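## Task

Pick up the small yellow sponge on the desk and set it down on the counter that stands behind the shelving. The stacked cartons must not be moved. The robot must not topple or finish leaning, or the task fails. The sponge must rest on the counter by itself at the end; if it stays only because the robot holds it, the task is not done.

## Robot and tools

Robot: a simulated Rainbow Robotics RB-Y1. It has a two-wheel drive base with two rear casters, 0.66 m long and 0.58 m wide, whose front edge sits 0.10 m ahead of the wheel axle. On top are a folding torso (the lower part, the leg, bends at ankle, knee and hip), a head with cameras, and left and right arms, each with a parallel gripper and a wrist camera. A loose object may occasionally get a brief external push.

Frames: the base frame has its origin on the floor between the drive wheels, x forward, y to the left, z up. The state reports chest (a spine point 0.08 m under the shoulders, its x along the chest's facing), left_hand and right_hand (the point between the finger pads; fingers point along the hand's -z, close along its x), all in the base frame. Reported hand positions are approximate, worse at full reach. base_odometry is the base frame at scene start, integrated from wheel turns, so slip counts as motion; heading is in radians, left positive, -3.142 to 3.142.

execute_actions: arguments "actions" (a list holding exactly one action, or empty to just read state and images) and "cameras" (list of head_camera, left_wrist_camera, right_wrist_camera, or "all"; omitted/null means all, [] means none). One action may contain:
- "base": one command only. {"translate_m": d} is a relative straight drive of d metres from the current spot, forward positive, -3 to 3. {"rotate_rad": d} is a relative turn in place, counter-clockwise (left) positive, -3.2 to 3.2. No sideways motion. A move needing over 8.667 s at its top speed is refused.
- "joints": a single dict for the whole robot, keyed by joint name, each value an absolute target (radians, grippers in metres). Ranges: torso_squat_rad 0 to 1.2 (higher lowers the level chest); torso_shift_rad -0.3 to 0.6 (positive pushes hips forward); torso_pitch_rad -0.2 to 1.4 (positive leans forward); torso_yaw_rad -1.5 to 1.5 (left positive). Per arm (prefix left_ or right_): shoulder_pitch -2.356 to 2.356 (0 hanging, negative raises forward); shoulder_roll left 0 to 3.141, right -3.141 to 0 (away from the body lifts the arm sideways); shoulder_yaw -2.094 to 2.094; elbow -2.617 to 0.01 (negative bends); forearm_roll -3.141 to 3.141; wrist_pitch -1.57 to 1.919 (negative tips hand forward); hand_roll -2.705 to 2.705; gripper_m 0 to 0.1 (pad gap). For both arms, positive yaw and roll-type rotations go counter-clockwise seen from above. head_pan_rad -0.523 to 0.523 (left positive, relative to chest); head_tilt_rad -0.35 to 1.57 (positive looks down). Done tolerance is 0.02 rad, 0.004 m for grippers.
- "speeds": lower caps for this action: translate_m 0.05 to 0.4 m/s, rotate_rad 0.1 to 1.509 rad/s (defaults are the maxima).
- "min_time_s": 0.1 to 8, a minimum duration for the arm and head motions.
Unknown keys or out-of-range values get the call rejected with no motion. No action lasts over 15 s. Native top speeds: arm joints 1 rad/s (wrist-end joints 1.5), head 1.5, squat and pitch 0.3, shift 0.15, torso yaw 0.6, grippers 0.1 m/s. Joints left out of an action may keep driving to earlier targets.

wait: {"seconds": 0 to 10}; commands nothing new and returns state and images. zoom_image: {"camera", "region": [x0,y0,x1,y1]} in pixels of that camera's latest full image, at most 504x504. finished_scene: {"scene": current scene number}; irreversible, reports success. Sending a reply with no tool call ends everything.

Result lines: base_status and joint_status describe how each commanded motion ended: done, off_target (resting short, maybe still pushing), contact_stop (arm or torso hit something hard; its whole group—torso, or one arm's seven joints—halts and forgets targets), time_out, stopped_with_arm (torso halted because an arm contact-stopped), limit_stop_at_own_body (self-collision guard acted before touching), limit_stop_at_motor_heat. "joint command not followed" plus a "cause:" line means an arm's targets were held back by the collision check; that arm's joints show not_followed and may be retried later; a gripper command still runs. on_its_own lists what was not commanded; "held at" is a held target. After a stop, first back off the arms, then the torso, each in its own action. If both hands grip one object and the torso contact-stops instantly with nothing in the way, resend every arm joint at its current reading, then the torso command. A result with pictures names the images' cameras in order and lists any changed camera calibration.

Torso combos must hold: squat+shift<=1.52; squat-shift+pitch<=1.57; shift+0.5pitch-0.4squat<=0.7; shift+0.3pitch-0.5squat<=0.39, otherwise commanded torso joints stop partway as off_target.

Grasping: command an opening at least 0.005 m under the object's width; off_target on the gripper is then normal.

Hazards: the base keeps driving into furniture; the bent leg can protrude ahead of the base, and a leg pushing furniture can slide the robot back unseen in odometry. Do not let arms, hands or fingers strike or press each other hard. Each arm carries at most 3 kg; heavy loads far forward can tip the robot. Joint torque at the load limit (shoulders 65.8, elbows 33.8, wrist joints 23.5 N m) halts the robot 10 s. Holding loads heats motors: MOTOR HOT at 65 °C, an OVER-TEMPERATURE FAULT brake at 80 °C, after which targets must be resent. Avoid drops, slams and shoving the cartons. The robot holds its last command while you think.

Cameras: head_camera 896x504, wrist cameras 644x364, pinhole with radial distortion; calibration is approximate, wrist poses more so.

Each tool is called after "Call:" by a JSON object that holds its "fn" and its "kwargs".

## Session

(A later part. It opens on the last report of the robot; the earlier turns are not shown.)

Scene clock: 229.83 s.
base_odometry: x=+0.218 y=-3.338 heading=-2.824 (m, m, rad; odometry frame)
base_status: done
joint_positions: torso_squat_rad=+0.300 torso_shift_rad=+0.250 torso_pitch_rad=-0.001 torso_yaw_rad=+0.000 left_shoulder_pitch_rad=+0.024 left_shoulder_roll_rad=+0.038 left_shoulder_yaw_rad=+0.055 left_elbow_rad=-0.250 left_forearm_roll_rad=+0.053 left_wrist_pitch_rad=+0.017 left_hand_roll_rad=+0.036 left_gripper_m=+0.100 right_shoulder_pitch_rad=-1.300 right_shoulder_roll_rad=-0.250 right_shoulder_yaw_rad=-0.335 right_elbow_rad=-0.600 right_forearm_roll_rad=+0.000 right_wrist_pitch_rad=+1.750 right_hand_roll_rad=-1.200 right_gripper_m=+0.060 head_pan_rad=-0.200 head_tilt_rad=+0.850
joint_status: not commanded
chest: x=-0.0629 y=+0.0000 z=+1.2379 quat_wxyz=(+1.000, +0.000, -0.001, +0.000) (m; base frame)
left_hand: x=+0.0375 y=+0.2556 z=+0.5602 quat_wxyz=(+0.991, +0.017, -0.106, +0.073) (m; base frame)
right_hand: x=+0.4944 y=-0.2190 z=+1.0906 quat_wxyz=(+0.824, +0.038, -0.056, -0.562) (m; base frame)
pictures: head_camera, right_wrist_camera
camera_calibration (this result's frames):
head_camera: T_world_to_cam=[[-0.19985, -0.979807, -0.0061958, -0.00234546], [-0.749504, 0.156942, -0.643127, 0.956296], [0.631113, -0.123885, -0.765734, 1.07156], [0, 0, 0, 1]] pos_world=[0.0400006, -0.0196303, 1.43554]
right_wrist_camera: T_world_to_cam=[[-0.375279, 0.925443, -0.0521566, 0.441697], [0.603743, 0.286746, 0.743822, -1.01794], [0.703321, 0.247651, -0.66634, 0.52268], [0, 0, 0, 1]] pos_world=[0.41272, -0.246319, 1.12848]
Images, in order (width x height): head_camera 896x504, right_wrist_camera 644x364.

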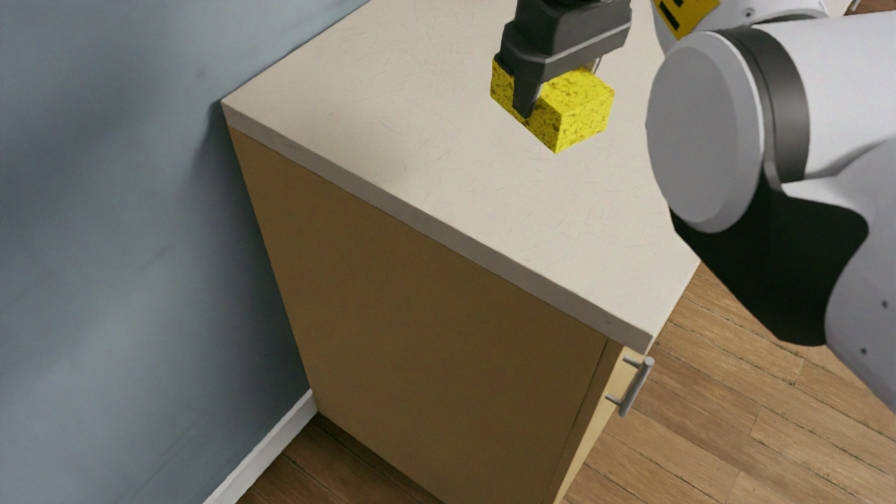

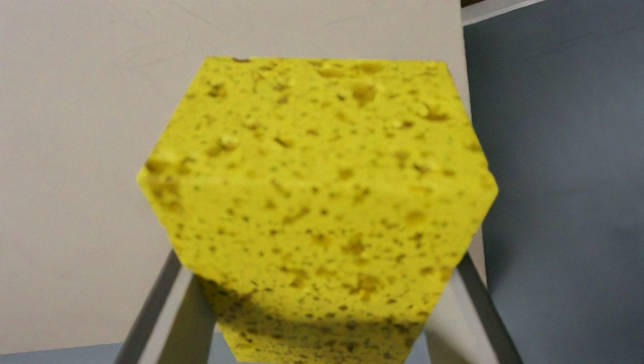

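Call:
{"fn": "execute_actions", "kwargs": {"actions": [{"base":{"translate_m":0.14},"joints":{"torso_squat_rad":0.64,"head_tilt_rad":0.7}}], "cameras": ["head_camera","right_wrist_camera"]}}

Scene clock: 241.43 s.
base_odometry: x=+0.085 y=-3.382 heading=-2.825 (m, m, rad; odometry frame)
base_status: done
joint_positions: torso_squat_rad=+0.640 torso_shift_rad=+0.250 torso_pitch_rad=-0.001 torso_yaw_rad=+0.000 left_shoulder_pitch_rad=+0.024 left_shoulder_roll_rad=+0.038 left_shoulder_yaw_rad=+0.055 left_elbow_rad=-0.250 left_forearm_roll_rad=+0.053 left_wrist_pitch_rad=+0.017 left_hand_roll_rad=+0.036 left_gripper_m=+0.100 right_shoulder_pitch_rad=-1.300 right_shoulder_roll_rad=-0.250 right_shoulder_yaw_rad=-0.335 right_elbow_rad=-0.600 right_forearm_roll_rad=+0.000 right_wrist_pitch_rad=+1.750 right_hand_roll_rad=-1.200 right_gripper_m=+0.060 head_pan_rad=-0.200 head_tilt_rad=+0.700
joint_status: all done
chest: x=-0.0895 y=+0.0000 z=+1.1340 quat_wxyz=(+1.000, +0.000, -0.001, +0.000) (m; base frame)
left_hand: x=+0.0110 y=+0.2556 z=+0.4563 quat_wxyz=(+0.991, +0.017, -0.107, +0.073) (m; base frame)
right_hand: x=+0.4678 y=-0.2189 z=+0.9868 quat_wxyz=(+0.824, +0.038, -0.056, -0.562) (m; base frame)
pictures: head_camera, right_wrist_camera
camera_calibration (this result's frames):
head_camera: T_world_to_cam=[[-0.198915, -0.979996, -0.0063444, -0.00803988], [-0.646731, 0.136129, -0.750472, 1.01964], [0.736323, -0.145177, -0.660872, 0.876082], [0, 0, 0, 1]] pos_world=[0.012753, -0.0194943, 1.34414]
right_wrist_camera: T_world_to_cam=[[-0.375259, 0.925446, -0.0522476, 0.426368], [0.60357, 0.286743, 0.743963, -0.924745], [0.70348, 0.247644, -0.666175, 0.471993], [0, 0, 0, 1]] pos_world=[0.386109, -0.246302, 1.02468]
Images, in order (width x height): head_camera 896x504, right_wrist_camera 644x364.

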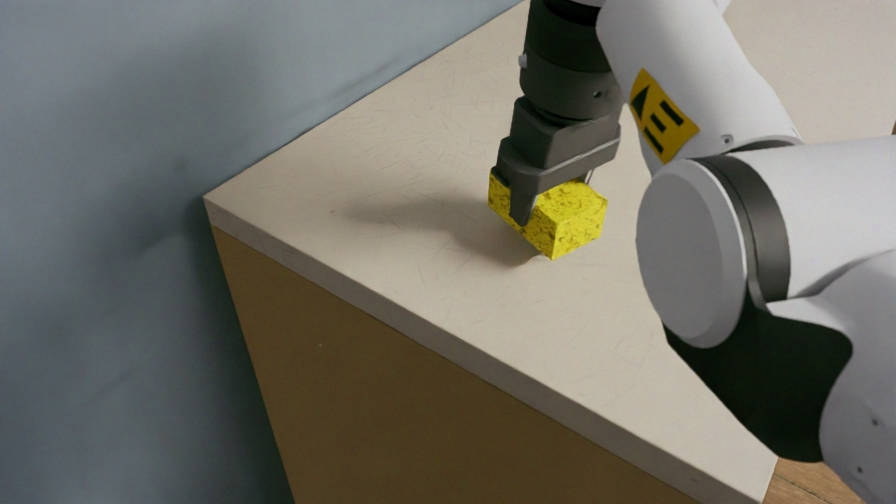

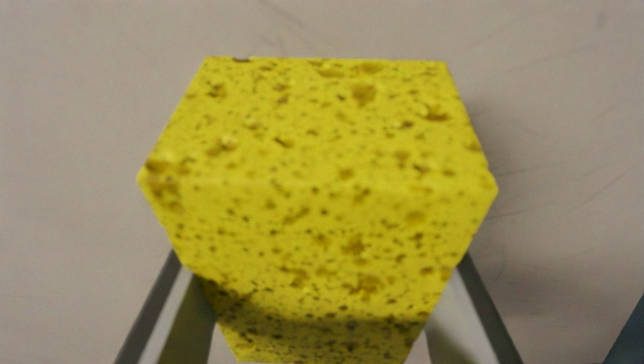

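Call:
{"fn": "execute_actions", "kwargs": {"actions": [{"joints":{"torso_squat_rad":0.675}}], "cameras": ["head_camera","right_wrist_camera"]}}

Call:
{"fn": "zoom_image", "kwargs": {"camera": "head_camera", "region": [460, 170, 630, 290]}}

Scene clock: 250.07 s.
base_odometry: x=+0.085 y=-3.382 heading=-2.825 (m, m, rad; odometry frame)
base_status: not commanded
joint_positions: torso_squat_rad=+0.675 torso_shift_rad=+0.250 torso_pitch_rad=-0.001 torso_yaw_rad=+0.000 left_shoulder_pitch_rad=+0.024 left_shoulder_roll_rad=+0.038 left_shoulder_yaw_rad=+0.055 left_elbow_rad=-0.250 left_forearm_roll_rad=+0.053 left_wrist_pitch_rad=+0.017 left_hand_roll_rad=+0.036 left_gripper_m=+0.100 right_shoulder_pitch_rad=-1.300 right_shoulder_roll_rad=-0.250 right_shoulder_yaw_rad=-0.335 right_elbow_rad=-0.600 right_forearm_roll_rad=+0.000 right_wrist_pitch_rad=+1.750 right_hand_roll_rad=-1.200 right_gripper_m=+0.060 head_pan_rad=-0.200 head_tilt_rad=+0.700
joint_status: all done
chest: x=-0.0933 y=+0.0000 z=+1.1195 quat_wxyz=(+1.000, +0.000, -0.001, +0.000) (m; base frame)
left_hand: x=+0.0073 y=+0.2556 z=+0.4418 quat_wxyz=(+0.991, +0.017, -0.107, +0.073) (m; base frame)
right_hand: x=+0.4641 y=-0.2189 z=+0.9723 quat_wxyz=(+0.824, +0.038, -0.056, -0.562) (m; base frame)
pictures: head_camera, right_wrist_camera
camera_calibration (this result's frames):
head_camera: T_world_to_cam=[[-0.198914, -0.979996, -0.00634781, -0.008864], [-0.646717, 0.136128, -0.750484, 1.00637], [0.736336, -0.145177, -0.660858, 0.869217], [0, 0, 0, 1]] pos_world=[0.00903636, -0.0194916, 1.32963]
right_wrist_camera: T_world_to_cam=[[-0.375253, 0.925449, -0.0522429, 0.424209], [0.603582, 0.286739, 0.743955, -0.911706], [0.703473, 0.247639, -0.666184, 0.464954], [0, 0, 0, 1]] pos_world=[0.382392, -0.246303, 1.01018]
Images, in order (width x height): head_camera 896x504, right_wrist_camera 644x364.

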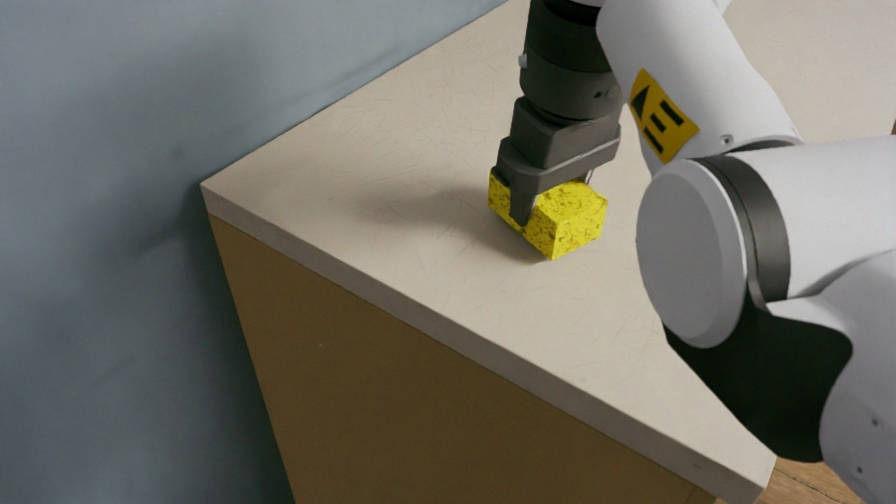

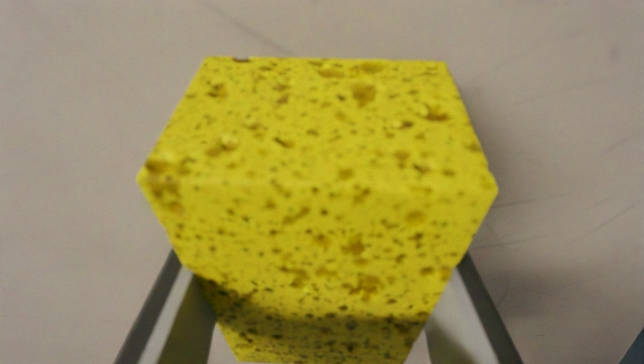

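Region (460, 170, 630, 290) of head_camera's 896x504 image, scaled by 2.965, with more detail than that image has; it fills the top 356 rows of this view, and the rest is white.

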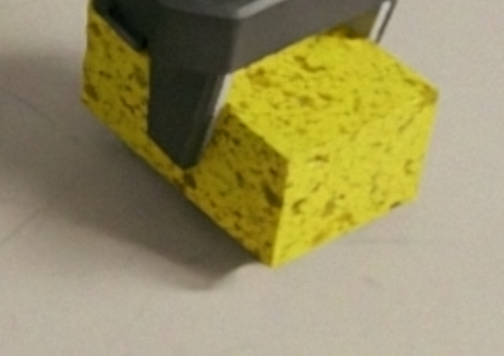

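Call:
{"fn": "execute_actions", "kwargs": {"actions": [{"joints":{"torso_squat_rad":0.703}}], "cameras": ["head_camera"]}}

Call:
{"fn": "zoom_image", "kwargs": {"camera": "head_camera", "region": [460, 170, 630, 290]}}

Scene clock: 267.20 s.
base_odometry: x=+0.085 y=-3.382 heading=-2.825 (m, m, rad; odometry frame)
base_status: not commanded
joint_positions: torso_squat_rad=+0.703 torso_shift_rad=+0.250 torso_pitch_rad=-0.001 torso_yaw_rad=+0.000 left_shoulder_pitch_rad=+0.024 left_shoulder_roll_rad=+0.038 left_shoulder_yaw_rad=+0.055 left_elbow_rad=-0.250 left_forearm_roll_rad=+0.053 left_wrist_pitch_rad=+0.017 left_hand_roll_rad=+0.036 left_gripper_m=+0.100 right_shoulder_pitch_rad=-1.300 right_shoulder_roll_rad=-0.250 right_shoulder_yaw_rad=-0.335 right_elbow_rad=-0.600 right_forearm_roll_rad=+0.000 right_wrist_pitch_rad=+1.750 right_hand_roll_rad=-1.200 right_gripper_m=+0.060 head_pan_rad=-0.200 head_tilt_rad=+0.700
joint_status: all done
chest: x=-0.0963 y=+0.0000 z=+1.1074 quat_wxyz=(+1.000, +0.000, -0.001, +0.000) (m; base frame)
left_hand: x=+0.0042 y=+0.2556 z=+0.4297 quat_wxyz=(+0.991, +0.017, -0.107, +0.073) (m; base frame)
right_hand: x=+0.4610 y=-0.2189 z=+0.9602 quat_wxyz=(+0.824, +0.038, -0.056, -0.562) (m; base frame)
pictures: head_camera
camera_calibration (this result's frames):
head_camera: T_world_to_cam=[[-0.198914, -0.979996, -0.00634836, -0.00955101], [-0.646716, 0.136128, -0.750485, 0.995313], [0.736337, -0.145176, -0.660857, 0.863506], [0, 0, 0, 1]] pos_world=[0.00595315, -0.0194894, 1.31756]
Images, in order (width x height): head_camera 896x504.

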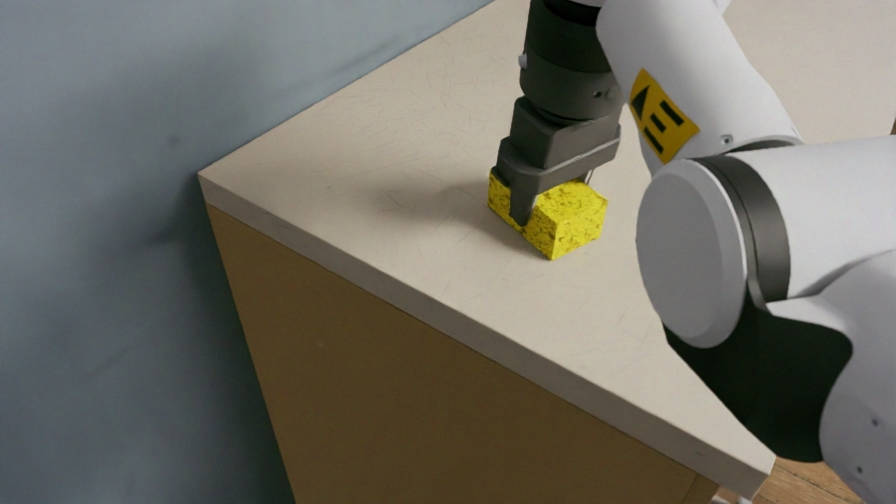

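Region (460, 170, 630, 290) of head_camera's 896x504 image, scaled by 2.965, with more detail than that image has; it fills the top 356 rows of this view, and the rest is white.

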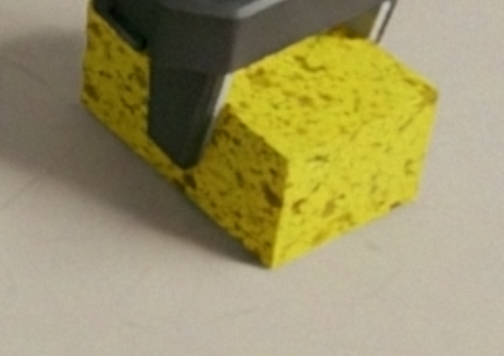

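Call:
{"fn": "execute_actions", "kwargs": {"actions": [{"joints":{"torso_squat_rad":0.708,"right_gripper_m":0.1}}], "cameras": []}}

Call:
{"fn": "execute_actions", "kwargs": {"actions": [{"joints":{"torso_squat_rad":0.52}}], "cameras": ["head_camera"]}}

Scene clock: 276.20 s.
base_odometry: x=+0.085 y=-3.382 heading=-2.825 (m, m, rad; odometry frame)
base_status: not commanded
joint_positions: torso_squat_rad=+0.708 torso_shift_rad=+0.250 torso_pitch_rad=-0.001 torso_yaw_rad=+0.000 left_shoulder_pitch_rad=+0.024 left_shoulder_roll_rad=+0.038 left_shoulder_yaw_rad=+0.055 left_elbow_rad=-0.250 left_forearm_roll_rad=+0.053 left_wrist_pitch_rad=+0.017 left_hand_roll_rad=+0.036 left_gripper_m=+0.100 right_shoulder_pitch_rad=-1.300 right_shoulder_roll_rad=-0.250 right_shoulder_yaw_rad=-0.335 right_elbow_rad=-0.600 right_forearm_roll_rad=+0.000 right_wrist_pitch_rad=+1.750 right_hand_roll_rad=-1.200 right_gripper_m=+0.100 head_pan_rad=-0.200 head_tilt_rad=+0.700
joint_status: all done
chest: x=-0.0969 y=+0.0000 z=+1.1052 quat_wxyz=(+1.000, +0.000, -0.001, +0.000) (m; base frame)
left_hand: x=+0.0036 y=+0.2556 z=+0.4275 quat_wxyz=(+0.991, +0.017, -0.107, +0.073) (m; base frame)
right_hand: x=+0.4606 y=-0.2190 z=+0.9583 quat_wxyz=(+0.824, +0.038, -0.056, -0.562) (m; base frame)
pictures: none
No camera images: the call's "cameras" was empty. Leave "cameras" out to get every camera's image.

Scene clock: 277.60 s.
base_odometry: x=+0.085 y=-3.382 heading=-2.825 (m, m, rad; odometry frame)
base_status: not commanded
joint_positions: torso_squat_rad=+0.520 torso_shift_rad=+0.250 torso_pitch_rad=-0.001 torso_yaw_rad=+0.000 left_shoulder_pitch_rad=+0.024 left_shoulder_roll_rad=+0.038 left_shoulder_yaw_rad=+0.055 left_elbow_rad=-0.250 left_forearm_roll_rad=+0.053 left_wrist_pitch_rad=+0.017 left_hand_roll_rad=+0.036 left_gripper_m=+0.100 right_shoulder_pitch_rad=-1.300 right_shoulder_roll_rad=-0.250 right_shoulder_yaw_rad=-0.335 right_elbow_rad=-0.600 right_forearm_roll_rad=+0.000 right_wrist_pitch_rad=+1.750 right_hand_roll_rad=-1.200 right_gripper_m=+0.100 head_pan_rad=-0.200 head_tilt_rad=+0.700
joint_status: all done
chest: x=-0.0780 y=+0.0000 z=+1.1785 quat_wxyz=(+1.000, +0.000, +0.000, +0.000) (m; base frame)
left_hand: x=+0.0223 y=+0.2556 z=+0.5008 quat_wxyz=(+0.991, +0.017, -0.106, +0.073) (m; base frame)
right_hand: x=+0.4794 y=-0.2190 z=+1.0312 quat_wxyz=(+0.824, +0.038, -0.056, -0.562) (m; base frame)
pictures: head_camera
camera_calibration (this result's frames):
head_camera: T_world_to_cam=[[-0.198916, -0.979996, -0.00626905, -0.00555593], [-0.647012, 0.136127, -0.75023, 1.06024], [0.736076, -0.145177, -0.661147, 0.897313], [0, 0, 0, 1]] pos_world=[0.0243916, -0.0195034, 1.38864]
Images, in order (width x height): head_camera 896x504.

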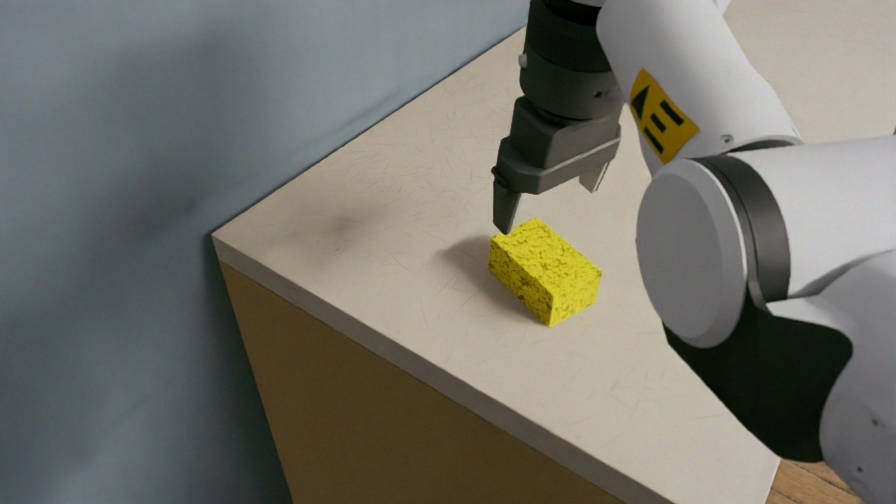

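Call:
{"fn": "finished_scene", "kwargs": {"scene": 2}}

The scene is finished: the task was done.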